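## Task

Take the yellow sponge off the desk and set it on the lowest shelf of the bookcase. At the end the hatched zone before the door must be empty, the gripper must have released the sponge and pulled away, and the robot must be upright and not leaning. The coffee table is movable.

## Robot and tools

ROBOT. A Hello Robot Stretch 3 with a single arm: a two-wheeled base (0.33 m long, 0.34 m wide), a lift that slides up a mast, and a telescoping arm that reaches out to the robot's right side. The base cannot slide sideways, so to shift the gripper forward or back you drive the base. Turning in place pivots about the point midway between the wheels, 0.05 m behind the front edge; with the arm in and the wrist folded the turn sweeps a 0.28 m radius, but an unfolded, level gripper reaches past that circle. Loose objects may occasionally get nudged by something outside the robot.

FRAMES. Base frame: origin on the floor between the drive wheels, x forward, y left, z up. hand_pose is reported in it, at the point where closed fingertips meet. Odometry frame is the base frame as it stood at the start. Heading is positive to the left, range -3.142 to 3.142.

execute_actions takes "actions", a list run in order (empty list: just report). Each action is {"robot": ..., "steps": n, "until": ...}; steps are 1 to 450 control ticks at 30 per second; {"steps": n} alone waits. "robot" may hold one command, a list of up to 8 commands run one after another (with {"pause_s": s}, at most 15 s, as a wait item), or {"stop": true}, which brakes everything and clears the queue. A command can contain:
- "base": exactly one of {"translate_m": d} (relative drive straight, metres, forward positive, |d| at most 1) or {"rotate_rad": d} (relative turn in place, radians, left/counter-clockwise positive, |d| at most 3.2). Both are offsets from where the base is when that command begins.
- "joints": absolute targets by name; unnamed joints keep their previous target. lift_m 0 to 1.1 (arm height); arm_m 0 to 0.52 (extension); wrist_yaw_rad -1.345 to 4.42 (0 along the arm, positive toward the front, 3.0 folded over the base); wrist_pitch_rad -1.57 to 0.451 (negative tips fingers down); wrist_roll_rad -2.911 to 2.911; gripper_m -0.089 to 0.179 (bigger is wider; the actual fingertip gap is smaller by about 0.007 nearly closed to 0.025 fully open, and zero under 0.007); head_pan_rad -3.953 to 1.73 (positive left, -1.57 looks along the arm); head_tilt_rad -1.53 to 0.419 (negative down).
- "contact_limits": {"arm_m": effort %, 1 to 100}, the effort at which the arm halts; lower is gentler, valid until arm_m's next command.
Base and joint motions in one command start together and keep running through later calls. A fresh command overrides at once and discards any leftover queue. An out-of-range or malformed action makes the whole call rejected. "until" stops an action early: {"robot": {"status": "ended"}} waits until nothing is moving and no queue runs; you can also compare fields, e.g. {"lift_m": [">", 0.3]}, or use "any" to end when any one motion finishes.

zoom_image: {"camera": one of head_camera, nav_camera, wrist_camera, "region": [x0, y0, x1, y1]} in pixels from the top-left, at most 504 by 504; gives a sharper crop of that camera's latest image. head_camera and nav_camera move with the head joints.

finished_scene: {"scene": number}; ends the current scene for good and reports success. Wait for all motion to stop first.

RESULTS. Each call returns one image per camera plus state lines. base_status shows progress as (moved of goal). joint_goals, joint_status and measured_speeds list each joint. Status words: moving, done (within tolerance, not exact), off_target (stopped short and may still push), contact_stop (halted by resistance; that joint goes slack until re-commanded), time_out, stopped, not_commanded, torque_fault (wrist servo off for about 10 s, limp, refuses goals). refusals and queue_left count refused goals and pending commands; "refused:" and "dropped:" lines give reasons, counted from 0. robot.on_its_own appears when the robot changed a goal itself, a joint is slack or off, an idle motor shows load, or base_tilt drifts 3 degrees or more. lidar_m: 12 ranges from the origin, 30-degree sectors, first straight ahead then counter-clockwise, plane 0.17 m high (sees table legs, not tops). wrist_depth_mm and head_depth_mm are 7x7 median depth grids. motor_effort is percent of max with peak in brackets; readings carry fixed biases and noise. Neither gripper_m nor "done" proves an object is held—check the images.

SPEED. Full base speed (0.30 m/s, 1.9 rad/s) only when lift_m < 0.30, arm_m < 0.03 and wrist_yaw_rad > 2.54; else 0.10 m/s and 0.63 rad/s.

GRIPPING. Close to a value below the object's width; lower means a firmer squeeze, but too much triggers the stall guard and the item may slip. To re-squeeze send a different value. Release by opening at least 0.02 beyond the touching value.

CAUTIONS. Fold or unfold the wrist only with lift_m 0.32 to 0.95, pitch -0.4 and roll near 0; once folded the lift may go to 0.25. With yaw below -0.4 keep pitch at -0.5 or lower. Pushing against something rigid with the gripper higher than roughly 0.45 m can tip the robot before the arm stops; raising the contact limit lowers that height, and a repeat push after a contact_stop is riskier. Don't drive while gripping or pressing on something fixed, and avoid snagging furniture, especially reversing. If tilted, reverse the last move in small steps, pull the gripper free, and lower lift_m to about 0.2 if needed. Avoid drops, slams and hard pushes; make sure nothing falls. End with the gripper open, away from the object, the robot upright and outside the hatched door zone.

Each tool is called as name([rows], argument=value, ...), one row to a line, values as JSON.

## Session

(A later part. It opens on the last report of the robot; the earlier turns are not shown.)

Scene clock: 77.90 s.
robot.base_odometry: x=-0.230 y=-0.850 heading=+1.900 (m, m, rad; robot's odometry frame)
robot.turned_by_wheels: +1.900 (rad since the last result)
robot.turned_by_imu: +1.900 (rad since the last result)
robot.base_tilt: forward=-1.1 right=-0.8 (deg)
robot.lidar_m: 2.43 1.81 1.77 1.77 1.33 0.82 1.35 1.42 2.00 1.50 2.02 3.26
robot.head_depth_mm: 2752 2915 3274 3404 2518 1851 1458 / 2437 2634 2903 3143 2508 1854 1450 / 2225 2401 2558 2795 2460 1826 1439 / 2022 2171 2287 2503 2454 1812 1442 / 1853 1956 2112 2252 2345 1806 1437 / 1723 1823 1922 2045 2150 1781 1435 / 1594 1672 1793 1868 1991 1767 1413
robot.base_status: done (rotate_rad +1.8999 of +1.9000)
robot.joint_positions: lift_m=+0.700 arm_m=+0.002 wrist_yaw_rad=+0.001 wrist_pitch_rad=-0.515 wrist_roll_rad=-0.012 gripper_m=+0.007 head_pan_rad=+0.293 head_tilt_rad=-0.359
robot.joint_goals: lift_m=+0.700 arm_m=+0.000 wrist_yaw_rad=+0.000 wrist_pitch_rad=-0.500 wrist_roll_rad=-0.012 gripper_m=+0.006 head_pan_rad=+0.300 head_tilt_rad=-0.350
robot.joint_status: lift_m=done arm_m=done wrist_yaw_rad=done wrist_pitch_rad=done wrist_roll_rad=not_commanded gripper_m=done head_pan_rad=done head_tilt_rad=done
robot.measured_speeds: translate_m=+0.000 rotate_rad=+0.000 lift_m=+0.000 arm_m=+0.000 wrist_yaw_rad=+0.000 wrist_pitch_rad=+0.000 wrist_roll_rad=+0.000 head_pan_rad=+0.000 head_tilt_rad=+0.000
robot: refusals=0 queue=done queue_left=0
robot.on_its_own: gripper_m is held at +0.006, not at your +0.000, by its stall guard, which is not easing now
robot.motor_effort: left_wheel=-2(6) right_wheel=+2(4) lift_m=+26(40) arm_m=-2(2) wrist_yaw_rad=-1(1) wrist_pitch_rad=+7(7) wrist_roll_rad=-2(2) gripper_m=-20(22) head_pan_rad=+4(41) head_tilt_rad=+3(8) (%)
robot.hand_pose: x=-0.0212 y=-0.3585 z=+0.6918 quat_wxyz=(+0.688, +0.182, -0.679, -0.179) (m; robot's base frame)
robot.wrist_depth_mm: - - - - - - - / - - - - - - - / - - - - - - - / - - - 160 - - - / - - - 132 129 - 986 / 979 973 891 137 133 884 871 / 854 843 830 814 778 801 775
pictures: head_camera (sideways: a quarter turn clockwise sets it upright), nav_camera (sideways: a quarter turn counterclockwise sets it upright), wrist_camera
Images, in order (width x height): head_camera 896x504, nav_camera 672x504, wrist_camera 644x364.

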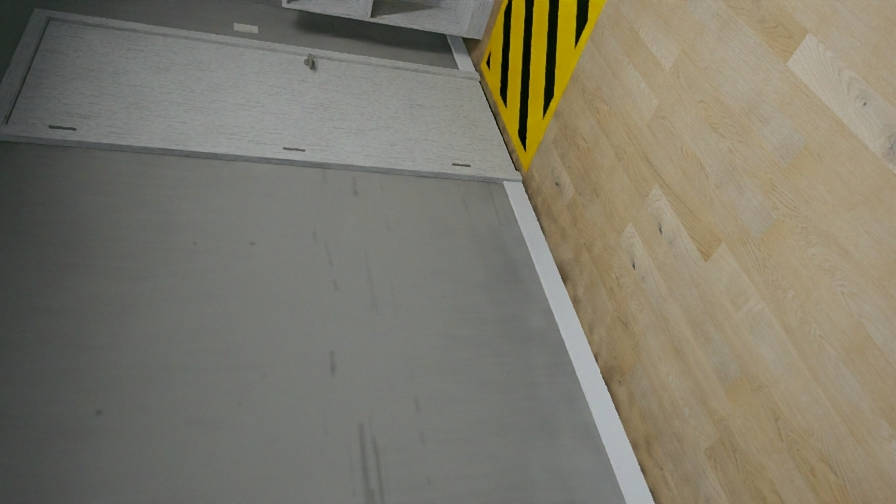

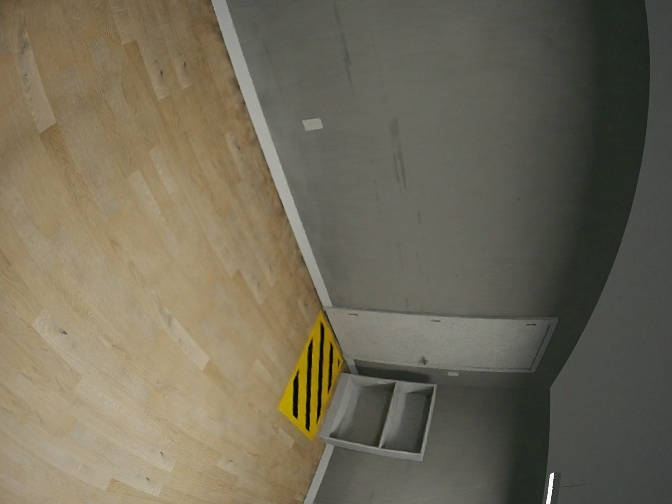

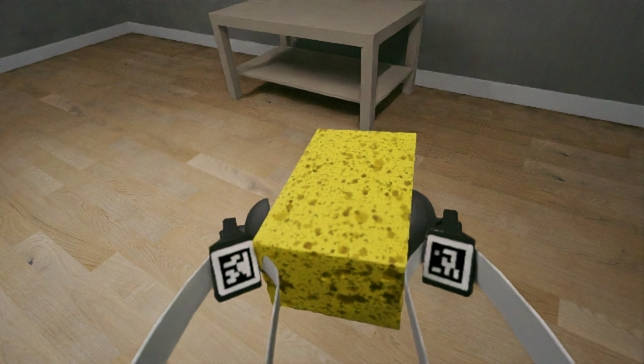

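execute_actions([
  {"robot":[{"base":{"rotate_rad":0.05},"joints":{"head_pan_rad":0,"head_tilt_rad":-0.5}},{"base":{"translate_m":1.0}},{"base":{"translate_m":0.7}}],"steps":450,"until":{"robot":{"status":"ended"}}},
  {"steps":450,"until":{"robot":{"status":"ended"}}},
])

Scene clock: 104.93 s.
robot.base_odometry: x=-0.859 y=+0.729 heading=+1.950 (m, m, rad; robot's odometry frame)
robot.turned_by_wheels: +0.050 (rad since the last result)
robot.turned_by_imu: +0.038 (rad since the last result)
robot.base_tilt: forward=-1.1 right=-0.9 (deg)
robot.lidar_m: 1.07 0.83 0.81 0.86 1.25 2.67 2.37 2.42 2.33 2.76 2.13 1.77
robot.head_depth_mm: 1760 1845 1920 2087 1977 1610 1317 / 1673 1872 1976 2169 2027 1592 1322 / 1373 1517 1700 1986 1986 1602 1303 / 1173 1295 1417 1586 1816 1571 1301 / 1029 1116 1216 1335 1481 1528 1299 / 901 975 1047 1149 1264 1393 1286 / 844 901 960 1031 1113 1212 1255
robot.base_status: done (translate_m +0.7000 of +0.7000)
robot.joint_positions: lift_m=+0.700 arm_m=+0.002 wrist_yaw_rad=+0.001 wrist_pitch_rad=-0.515 wrist_roll_rad=-0.012 gripper_m=+0.007 head_pan_rad=+0.007 head_tilt_rad=-0.494
robot.joint_goals: lift_m=+0.700 arm_m=+0.000 wrist_yaw_rad=+0.000 wrist_pitch_rad=-0.500 wrist_roll_rad=-0.012 gripper_m=+0.006 head_pan_rad=+0.000 head_tilt_rad=-0.500
robot.joint_status: lift_m=done arm_m=done wrist_yaw_rad=done wrist_pitch_rad=done wrist_roll_rad=not_commanded gripper_m=done head_pan_rad=done head_tilt_rad=done
robot.measured_speeds: translate_m=+0.000 rotate_rad=+0.000 lift_m=+0.000 arm_m=+0.000 wrist_yaw_rad=+0.000 wrist_pitch_rad=+0.000 wrist_roll_rad=+0.000 head_pan_rad=+0.000 head_tilt_rad=+0.000
robot: refusals=0 queue=done queue_left=0
robot.on_its_own: gripper_m is held at +0.006, not at your +0.000, by its stall guard, which is not easing now
robot.motor_effort: left_wheel=-1(6) right_wheel=+2(5) lift_m=+25(25) arm_m=-3(2) wrist_yaw_rad=-2(2) wrist_pitch_rad=+7(7) wrist_roll_rad=-1(2) gripper_m=-20(21) head_pan_rad=-2(23) head_tilt_rad=-1(12) (%)
robot.hand_pose: x=-0.0212 y=-0.3585 z=+0.6918 quat_wxyz=(+0.688, +0.182, -0.679, -0.179) (m; robot's base frame)
robot.wrist_depth_mm: - - - - - - - / - - - - - - - / - - - - - - - / - - - 160 - - - / - - - 132 129 - - / 985 991 905 137 132 883 886 / 856 854 830 815 779 788 774
pictures: head_camera (sideways: a quarter turn clockwise sets it upright), nav_camera (sideways: a quarter turn counterclockwise sets it upright), wrist_camera
Images, in order (width x height): head_camera 896x504, nav_camera 672x504, wrist_camera 644x364.

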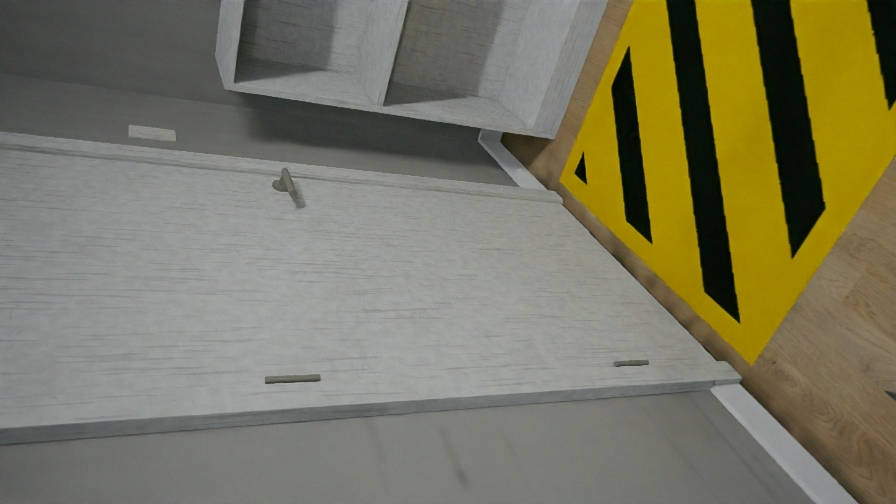

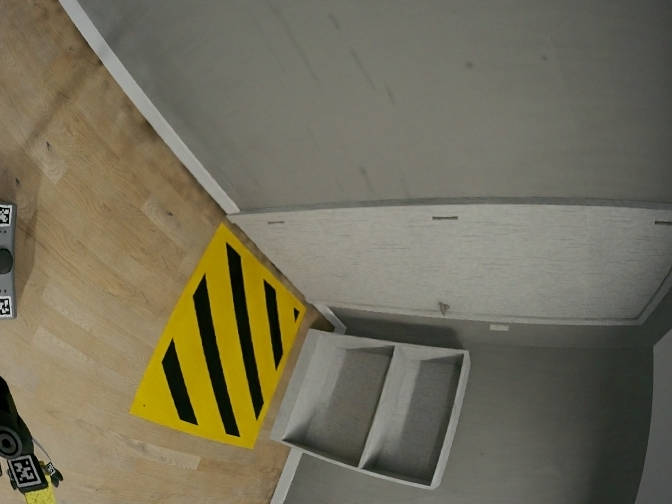

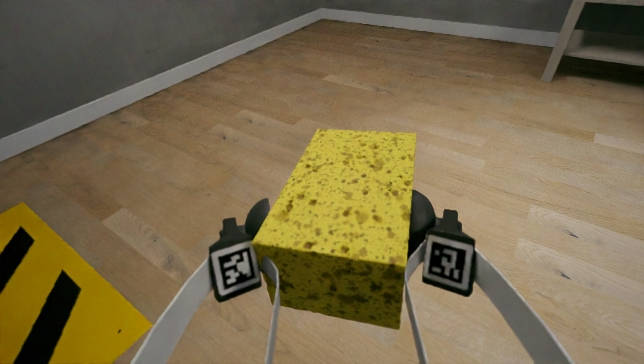

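execute_actions([
  {"robot":[{"base":{"rotate_rad":-0.78}},{"base":{"translate_m":0.9}},{"base":{"rotate_rad":1.57},"joints":{"head_pan_rad":-1.57,"head_tilt_rad":-0.9,"lift_m":0.25}}],"steps":450,"until":{"robot":{"status":"ended"}}},
  {"steps":450,"until":{"robot":{"status":"ended"}}},
])

Scene clock: 129.60 s.
robot.base_odometry: x=-0.508 y=+1.558 heading=+2.740 (m, m, rad; robot's odometry frame)
robot.turned_by_wheels: +0.790 (rad since the last result)
robot.turned_by_imu: +0.782 (rad since the last result)
robot.base_tilt: forward=-1.1 right=-0.8 (deg)
robot.lidar_m: 0.94 0.94 1.17 2.23 3.55 2.69 2.30 2.17 1.34 0.89 1.16 1.06
robot.head_depth_mm: 1141 1340 1612 1695 1432 1263 1119 / 1125 1314 1565 1682 1436 1256 1116 / 1103 1276 1523 1664 1433 1250 1127 / 1073 1248 1480 1646 1419 1187 - / 1060 1230 1445 1625 1410 1243 1100 / 1002 1132 1341 1474 1407 1222 1095 / 965 1095 1309 1468 1388 1223 1093
robot.base_status: done (rotate_rad +1.5699 of +1.5700)
robot.joint_positions: lift_m=+0.250 arm_m=+0.002 wrist_yaw_rad=+0.001 wrist_pitch_rad=-0.515 wrist_roll_rad=-0.012 gripper_m=+0.007 head_pan_rad=-1.563 head_tilt_rad=-0.889
robot.joint_goals: lift_m=+0.250 arm_m=+0.000 wrist_yaw_rad=+0.000 wrist_pitch_rad=-0.500 wrist_roll_rad=-0.012 gripper_m=+0.006 head_pan_rad=-1.570 head_tilt_rad=-0.900
robot.joint_status: lift_m=done arm_m=done wrist_yaw_rad=done wrist_pitch_rad=done wrist_roll_rad=not_commanded gripper_m=done head_pan_rad=done head_tilt_rad=done
robot.measured_speeds: translate_m=+0.000 rotate_rad=+0.000 lift_m=+0.000 arm_m=+0.000 wrist_yaw_rad=+0.000 wrist_pitch_rad=+0.000 wrist_roll_rad=+0.000 head_pan_rad=+0.000 head_tilt_rad=+0.000
robot: refusals=0 queue=done queue_left=0
robot.on_its_own: gripper_m is held at +0.006, not at your +0.000, by its stall guard, which is not easing now
robot.motor_effort: left_wheel=-2(6) right_wheel=+2(5) lift_m=+25(21) arm_m=-2(2) wrist_yaw_rad=-2(2) wrist_pitch_rad=+7(7) wrist_roll_rad=-2(2) gripper_m=-22(20) head_pan_rad=-3(39) head_tilt_rad=-3(20) (%)
robot.hand_pose: x=-0.0212 y=-0.3584 z=+0.2418 quat_wxyz=(+0.688, +0.182, -0.679, -0.179) (m; robot's base frame)
robot.wrist_depth_mm: 767 805 854 937 974 - - / 752 728 751 920 890 850 817 / 652 675 706 704 680 669 648 / 621 593 588 160 343 548 536 / 511 501 487 132 129 462 454 / 437 431 398 137 132 396 391 / 375 378 369 361 351 353 350
pictures: head_camera (sideways: a quarter turn clockwise sets it upright), nav_camera (sideways: a quarter turn counterclockwise sets it upright), wrist_camera
Images, in order (width x height): head_camera 896x504, nav_camera 672x504, wrist_camera 644x364.

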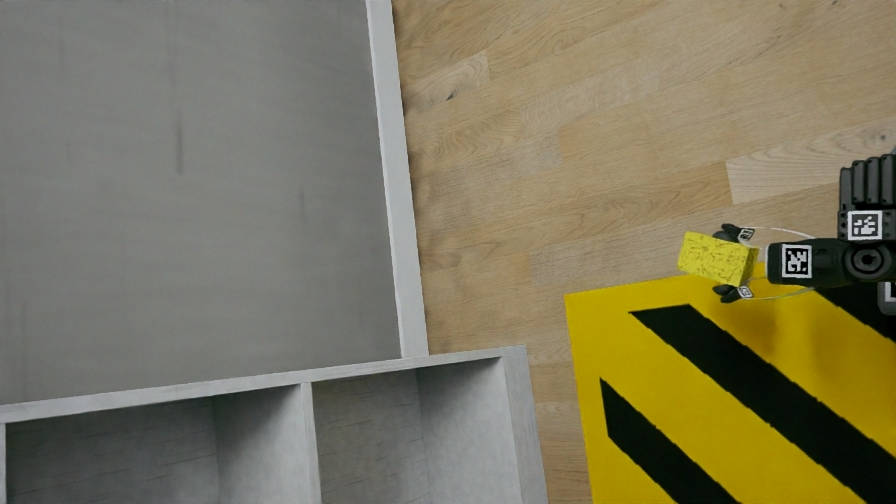

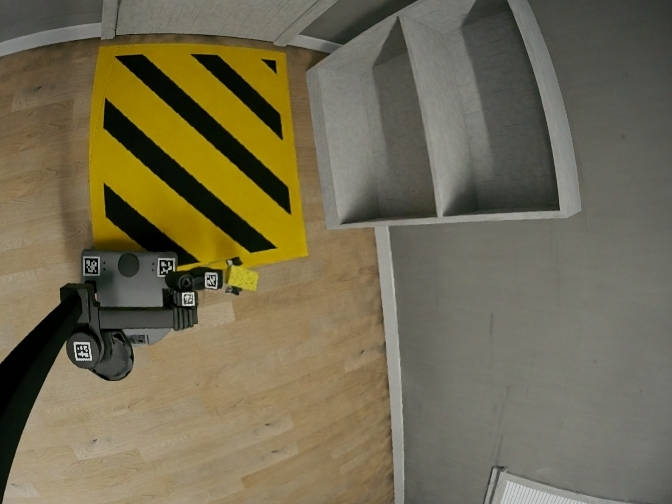

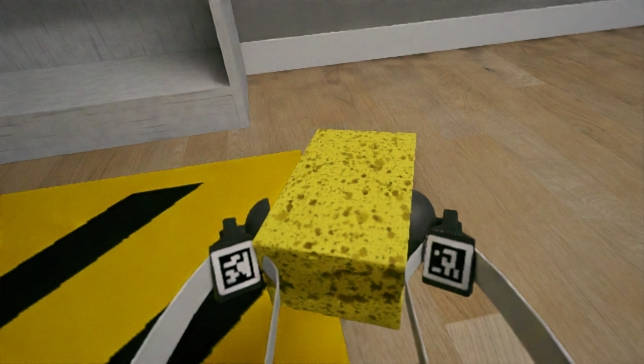

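execute_actions([
  {"robot":[{"base":{"rotate_rad":0.2},"joints":{"lift_m":0.17}},{"base":{"translate_m":0.24}}],"steps":450,"until":{"robot":{"status":"ended"}}},
])

Scene clock: 141.87 s.
robot.base_odometry: x=-0.743 y=+1.606 heading=+2.940 (m, m, rad; robot's odometry frame)
robot.turned_by_wheels: +0.200 (rad since the last result)
robot.turned_by_imu: +0.197 (rad since the last result)
robot.base_tilt: forward=-1.1 right=-0.8 (deg)
robot.lidar_m: 0.70 0.76 1.04 2.94 3.23 2.52 3.00 1.71 0.92 0.32 1.00 0.74
robot.head_depth_mm: 1031 1223 1451 1645 1435 1254 1120 / 964 1034 1377 1636 1430 1253 1120 / 1006 1137 1263 1489 1419 1248 1125 / 1002 1136 1381 1528 1417 1233 1147 / 1004 1140 1379 1516 1408 1247 1100 / 997 1139 1382 1505 1397 1226 1099 / 1002 1119 1378 1490 1399 1234 1093
robot.base_status: done (translate_m +0.2400 of +0.2400)
robot.joint_positions: lift_m=+0.170 arm_m=+0.002 wrist_yaw_rad=+0.001 wrist_pitch_rad=-0.515 wrist_roll_rad=-0.012 gripper_m=+0.007 head_pan_rad=-1.563 head_tilt_rad=-0.889
robot.joint_goals: lift_m=+0.170 arm_m=+0.000 wrist_yaw_rad=+0.000 wrist_pitch_rad=-0.500 wrist_roll_rad=-0.012 gripper_m=+0.006 head_pan_rad=-1.570 head_tilt_rad=-0.900
robot.joint_status: lift_m=done arm_m=done wrist_yaw_rad=done wrist_pitch_rad=done wrist_roll_rad=not_commanded gripper_m=done head_pan_rad=done head_tilt_rad=done
robot.measured_speeds: translate_m=+0.000 rotate_rad=+0.000 lift_m=+0.000 arm_m=+0.000 wrist_yaw_rad=+0.000 wrist_pitch_rad=+0.000 wrist_roll_rad=+0.000 head_pan_rad=+0.000 head_tilt_rad=+0.000
robot: refusals=0 queue=done queue_left=0
robot.on_its_own: gripper_m is held at +0.006, not at your +0.000, by its stall guard, which is not easing now
robot.motor_effort: left_wheel=-2(6) right_wheel=+2(5) lift_m=+25(26) arm_m=-2(2) wrist_yaw_rad=-2(2) wrist_pitch_rad=+7(7) wrist_roll_rad=-2(2) gripper_m=-21(20) head_pan_rad=-3(2) head_tilt_rad=-3(3) (%)
robot.hand_pose: x=-0.0212 y=-0.3584 z=+0.1618 quat_wxyz=(+0.688, +0.182, -0.679, -0.179) (m; robot's base frame)
robot.wrist_depth_mm: 661 757 706 673 638 854 872 / 714 674 662 657 658 667 641 / 605 588 571 551 534 520 505 / 482 466 459 161 286 426 413 / 397 390 383 132 129 362 352 / 339 337 310 137 132 310 307 / 300 294 288 283 274 275 271
pictures: head_camera (sideways: a quarter turn clockwise sets it upright), nav_camera (sideways: a quarter turn counterclockwise sets it upright), wrist_camera
Images, in order (width x height): head_camera 896x504, nav_camera 672x504, wrist_camera 644x364.

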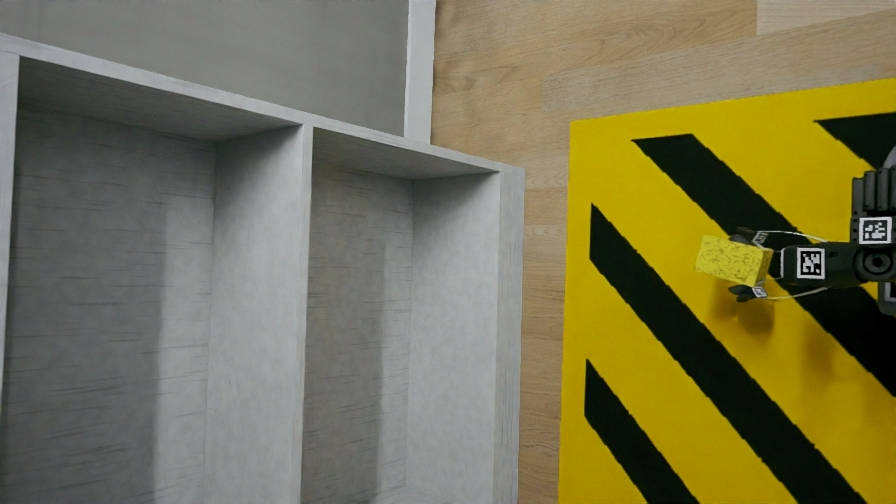

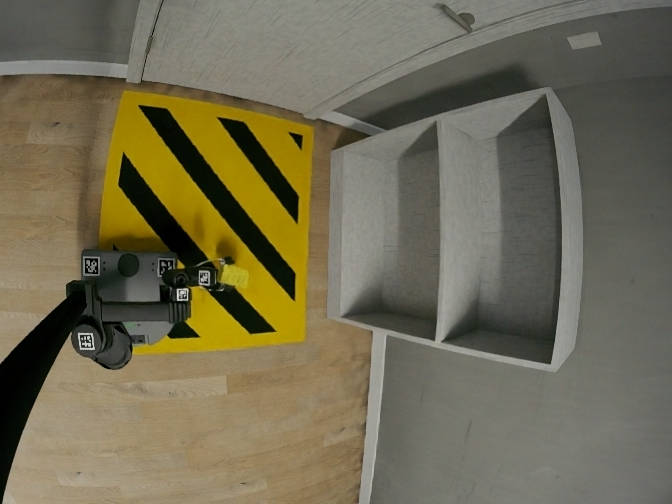

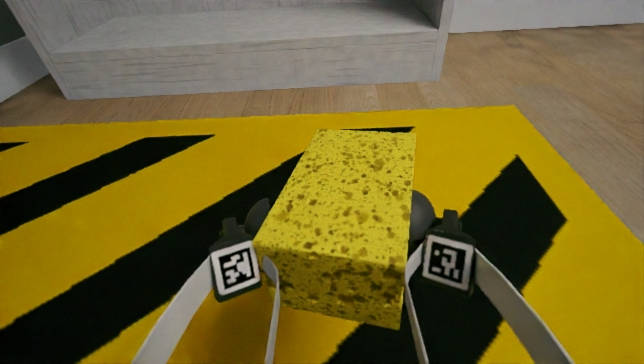

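execute_actions([
  {"robot":[{"base":{"translate_m":0.15},"joints":{"lift_m":0.14,"wrist_pitch_rad":-0.25}},{"joints":{"arm_m":0.34}}],"steps":450,"until":{"robot":{"status":"ended"}}},
])

Scene clock: 153.90 s.
robot.base_odometry: x=-0.890 y=+1.636 heading=+2.940 (m, m, rad; robot's odometry frame)
robot.turned_by_wheels: +0.000 (rad since the last result)
robot.turned_by_imu: -0.003 (rad since the last result)
robot.base_tilt: forward=-1.0 right=-0.7 (deg)
robot.lidar_m: 0.55 0.60 0.83 2.33 3.68 2.67 3.15 1.70 0.96 0.69 0.79 0.58
robot.head_depth_mm: 986 1062 1122 1653 1442 1263 1120 / 1001 1146 1281 1467 1433 1250 1118 / 1001 1139 1388 1532 1437 1251 1130 / 1004 1132 1375 1510 1388 1223 1118 / 1007 1137 1386 1516 1414 1236 1100 / 1005 1135 1383 1498 1407 1237 1091 / 1003 1116 1137 1471 1409 1224 1088
robot.base_status: done (translate_m +0.1500 of +0.1500)
robot.joint_positions: lift_m=+0.140 arm_m=+0.340 wrist_yaw_rad=+0.001 wrist_pitch_rad=-0.271 wrist_roll_rad=-0.012 gripper_m=+0.007 head_pan_rad=-1.563 head_tilt_rad=-0.889
robot.joint_goals: lift_m=+0.140 arm_m=+0.340 wrist_yaw_rad=+0.000 wrist_pitch_rad=-0.250 wrist_roll_rad=-0.012 gripper_m=+0.006 head_pan_rad=-1.570 head_tilt_rad=-0.900
robot.joint_status: lift_m=done arm_m=done wrist_yaw_rad=done wrist_pitch_rad=done wrist_roll_rad=not_commanded gripper_m=done head_pan_rad=done head_tilt_rad=done
robot.measured_speeds: translate_m=+0.000 rotate_rad=+0.000 lift_m=+0.000 arm_m=+0.000 wrist_yaw_rad=+0.000 wrist_pitch_rad=+0.000 wrist_roll_rad=+0.000 head_pan_rad=+0.000 head_tilt_rad=+0.000
robot: refusals=0 queue=done queue_left=0
robot.on_its_own: gripper_m is held at +0.006, not at your +0.000, by its stall guard, which is not easing now
robot.motor_effort: left_wheel=-1(3) right_wheel=+1(4) lift_m=+25(25) arm_m=+3(3) wrist_yaw_rad=-2(4) wrist_pitch_rad=+10(10) wrist_roll_rad=-2(2) gripper_m=-20(22) head_pan_rad=-3(4) head_tilt_rad=-3(3) (%)
robot.hand_pose: x=-0.0212 y=-0.7251 z=+0.1871 quat_wxyz=(+0.705, +0.097, -0.696, -0.095) (m; robot's base frame)
robot.wrist_depth_mm: 477 516 515 512 516 509 425 / 473 561 552 551 555 545 429 / 473 593 573 570 574 537 432 / 433 436 422 160 260 381 369 / 380 375 362 132 129 367 366 / 398 399 364 137 132 367 360 / 341 336 327 318 307 310 306
pictures: head_camera (sideways: a quarter turn clockwise sets it upright), nav_camera (sideways: a quarter turn counterclockwise sets it upright), wrist_camera
Images, in order (width x height): head_camera 896x504, nav_camera 672x504, wrist_camera 644x364.

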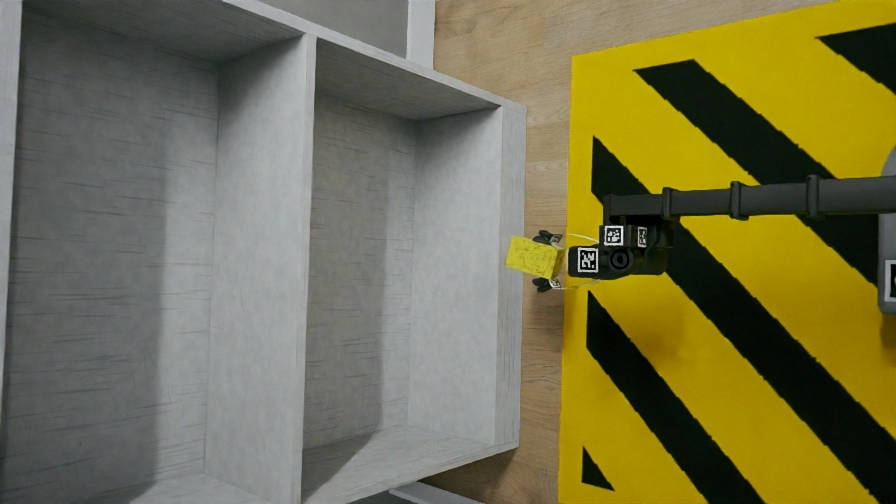

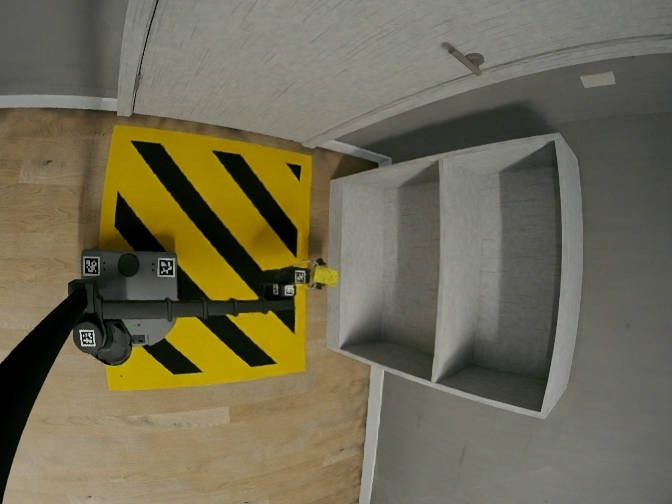

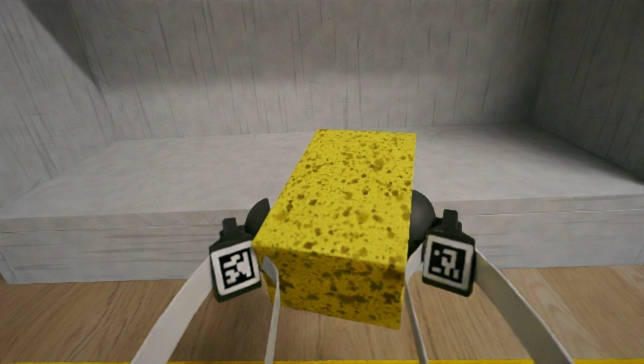

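execute_actions([
  {"robot":{"joints":{"arm_m":0.52,"lift_m":0.12}},"steps":450,"until":{"robot":{"status":"ended"}}},
])

Scene clock: 160.73 s.
robot.base_odometry: x=-0.890 y=+1.636 heading=+2.940 (m, m, rad; robot's odometry frame)
robot.turned_by_wheels: +0.000 (rad since the last result)
robot.turned_by_imu: -0.002 (rad since the last result)
robot.base_tilt: forward=-1.1 right=-0.8 (deg)
robot.lidar_m: 0.56 0.60 0.83 2.33 3.67 2.66 3.13 1.71 0.97 1.15 0.79 0.59
robot.head_depth_mm: 982 1066 1113 1653 1452 1257 1120 / 1004 1141 1283 1478 1429 1261 1113 / 1005 1131 1379 1540 1428 1247 1113 / 1003 1143 1386 1524 1371 1246 1117 / 1003 1136 1380 1513 1419 1241 1102 / 1000 1131 1385 1508 1401 1232 1097 / 1003 1117 1136 1465 1386 1229 1088
robot.base_status: done (translate_m +0.1500 of +0.1500)
robot.joint_positions: lift_m=+0.120 arm_m=+0.520 wrist_yaw_rad=+0.001 wrist_pitch_rad=-0.271 wrist_roll_rad=-0.012 gripper_m=+0.007 head_pan_rad=-1.563 head_tilt_rad=-0.889
robot.joint_goals: lift_m=+0.120 arm_m=+0.520 wrist_yaw_rad=+0.000 wrist_pitch_rad=-0.250 wrist_roll_rad=-0.012 gripper_m=+0.006 head_pan_rad=-1.570 head_tilt_rad=-0.900
robot.joint_status: lift_m=done arm_m=done wrist_yaw_rad=done wrist_pitch_rad=done wrist_roll_rad=not_commanded gripper_m=done head_pan_rad=done head_tilt_rad=done
robot.measured_speeds: translate_m=+0.000 rotate_rad=+0.000 lift_m=+0.000 arm_m=+0.000 wrist_yaw_rad=+0.000 wrist_pitch_rad=+0.000 wrist_roll_rad=+0.000 head_pan_rad=+0.000 head_tilt_rad=+0.000
robot: refusals=0 queue=done queue_left=0
robot.on_its_own: gripper_m is held at +0.006, not at your +0.000, by its stall guard, which is not easing now
robot.motor_effort: left_wheel=-2(2) right_wheel=+2(2) lift_m=+25(25) arm_m=+3(2) wrist_yaw_rad=-2(2) wrist_pitch_rad=+11(10) wrist_roll_rad=-2(2) gripper_m=-21(22) head_pan_rad=-3(4) head_tilt_rad=-3(3) (%)
robot.hand_pose: x=-0.0212 y=-0.9051 z=+0.1671 quat_wxyz=(+0.705, +0.097, -0.696, -0.095) (m; robot's base frame)
robot.wrist_depth_mm: 356 355 351 350 351 347 347 / 380 381 376 375 372 373 371 / 411 409 405 393 399 401 395 / 399 386 371 161 239 336 328 / 296 288 280 132 129 260 252 / 232 230 208 137 132 209 206 / 194 193 192 188 185 184 183
pictures: head_camera (sideways: a quarter turn clockwise sets it upright), nav_camera (sideways: a quarter turn counterclockwise sets it upright), wrist_camera
Images, in order (width x height): head_camera 896x504, nav_camera 672x504, wrist_camera 644x364.

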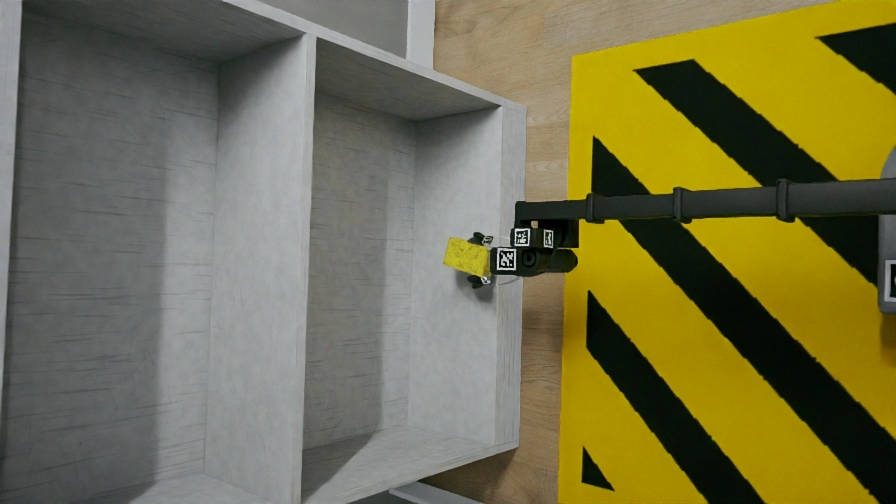

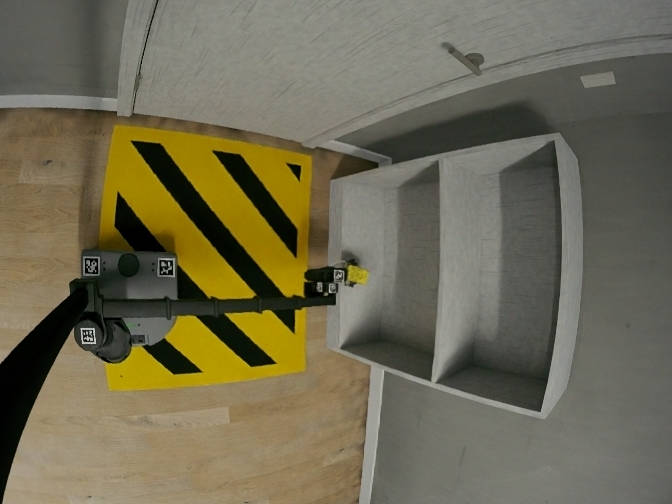

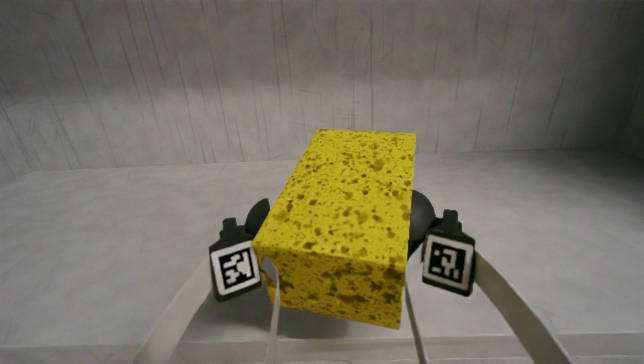

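Sponge is over the shelf. Lower slightly, release, retract, and back out of the hatched area.

execute_actions([
  {"robot":[{"joints":{"lift_m":0.09}},{"joints":{"gripper_m":0.12}},{"joints":{"arm_m":0.0,"lift_m":0.12}},{"base":{"translate_m":-1.0}}],"steps":450,"until":{"robot":{"status":"ended"}}},
  {"steps":450,"until":{"robot":{"status":"ended"}}},
])

Scene clock: 186.23 s.
robot.base_odometry: x=+0.090 y=+1.436 heading=+2.940 (m, m, rad; robot's odometry frame)
robot.turned_by_wheels: +0.000 (rad since the last result)
robot.turned_by_imu: -0.003 (rad since the last result)
robot.base_tilt: forward=-1.0 right=-0.8 (deg)
robot.lidar_m: 1.55 1.64 2.26 3.55 2.22 1.74 2.19 1.69 1.25 1.20 1.07 1.61
robot.head_depth_mm: 1044 1206 1437 1644 1439 1264 1124 / 1047 1220 1437 1638 1439 1258 1110 / 1046 1215 1431 1627 1424 1252 1124 / 1043 1215 1443 1620 1416 1249 1142 / 1055 1222 1451 1621 1412 1238 1100 / 1053 1222 1458 1626 1410 1235 1098 / 1057 1226 1455 1611 1398 1219 1091
robot.base_status: done (translate_m -1.0000 of -1.0000)
robot.joint_positions: lift_m=+0.120 arm_m=+0.002 wrist_yaw_rad=+0.001 wrist_pitch_rad=-0.270 wrist_roll_rad=-0.012 gripper_m=+0.120 head_pan_rad=-1.563 head_tilt_rad=-0.889
robot.joint_goals: lift_m=+0.120 arm_m=+0.000 wrist_yaw_rad=+0.000 wrist_pitch_rad=-0.250 wrist_roll_rad=-0.012 gripper_m=+0.120 head_pan_rad=-1.570 head_tilt_rad=-0.900
robot.joint_status: lift_m=done arm_m=done wrist_yaw_rad=done wrist_pitch_rad=done wrist_roll_rad=not_commanded gripper_m=done head_pan_rad=done head_tilt_rad=done
robot.measured_speeds: translate_m=+0.000 rotate_rad=+0.000 lift_m=+0.000 arm_m=+0.000 wrist_yaw_rad=+0.000 wrist_pitch_rad=+0.000 wrist_roll_rad=+0.000 head_pan_rad=+0.000 head_tilt_rad=+0.000
robot: refusals=0 queue=done queue_left=0
robot.motor_effort: left_wheel=-1(6) right_wheel=+3(2) lift_m=+39(41) arm_m=-3(3) wrist_yaw_rad=-1(2) wrist_pitch_rad=+10(10) wrist_roll_rad=-2(2) gripper_m=+0(84) head_pan_rad=-3(4) head_tilt_rad=-3(3) (%)
robot.hand_pose: x=-0.0212 y=-0.3878 z=+0.1669 quat_wxyz=(+0.705, +0.096, -0.696, -0.094) (m; robot's base frame)
robot.wrist_depth_mm: 724 887 889 881 868 861 839 / 743 952 933 929 917 907 896 / 735 915 937 879 833 800 751 / 668 633 622 589 576 556 538 / 485 476 459 447 435 437 412 / 384 384 358 356 351 330 338 / 317 308 304 298 294 289 285
pictures: head_camera (sideways: a quarter turn clockwise sets it upright), nav_camera (sideways: a quarter turn counterclockwise sets it upright), wrist_camera
Images, in order (width x height): head_camera 896x504, nav_camera 672x504, wrist_camera 644x364.

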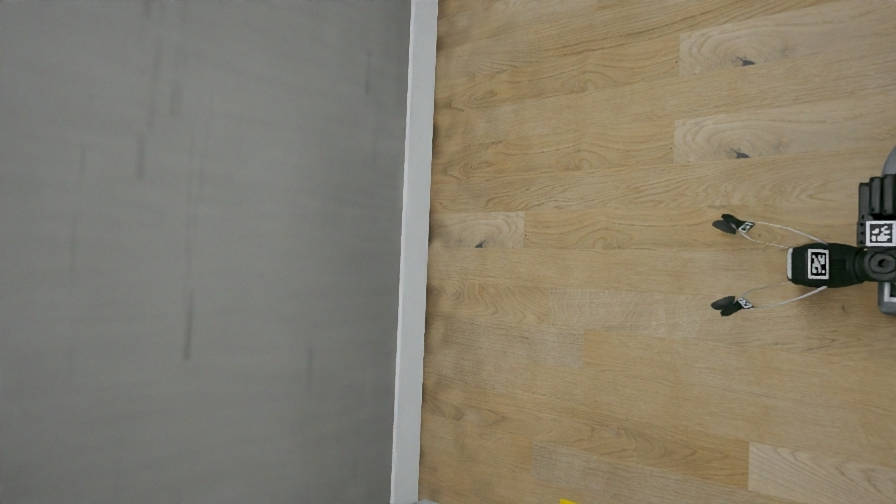

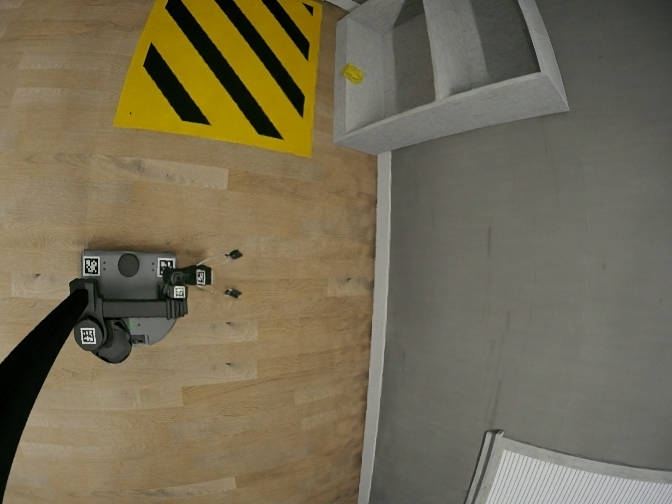

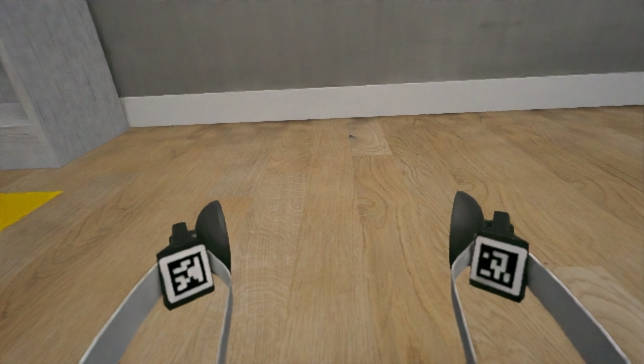

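finished_scene(scene=1)

The scene is finished: the task was done.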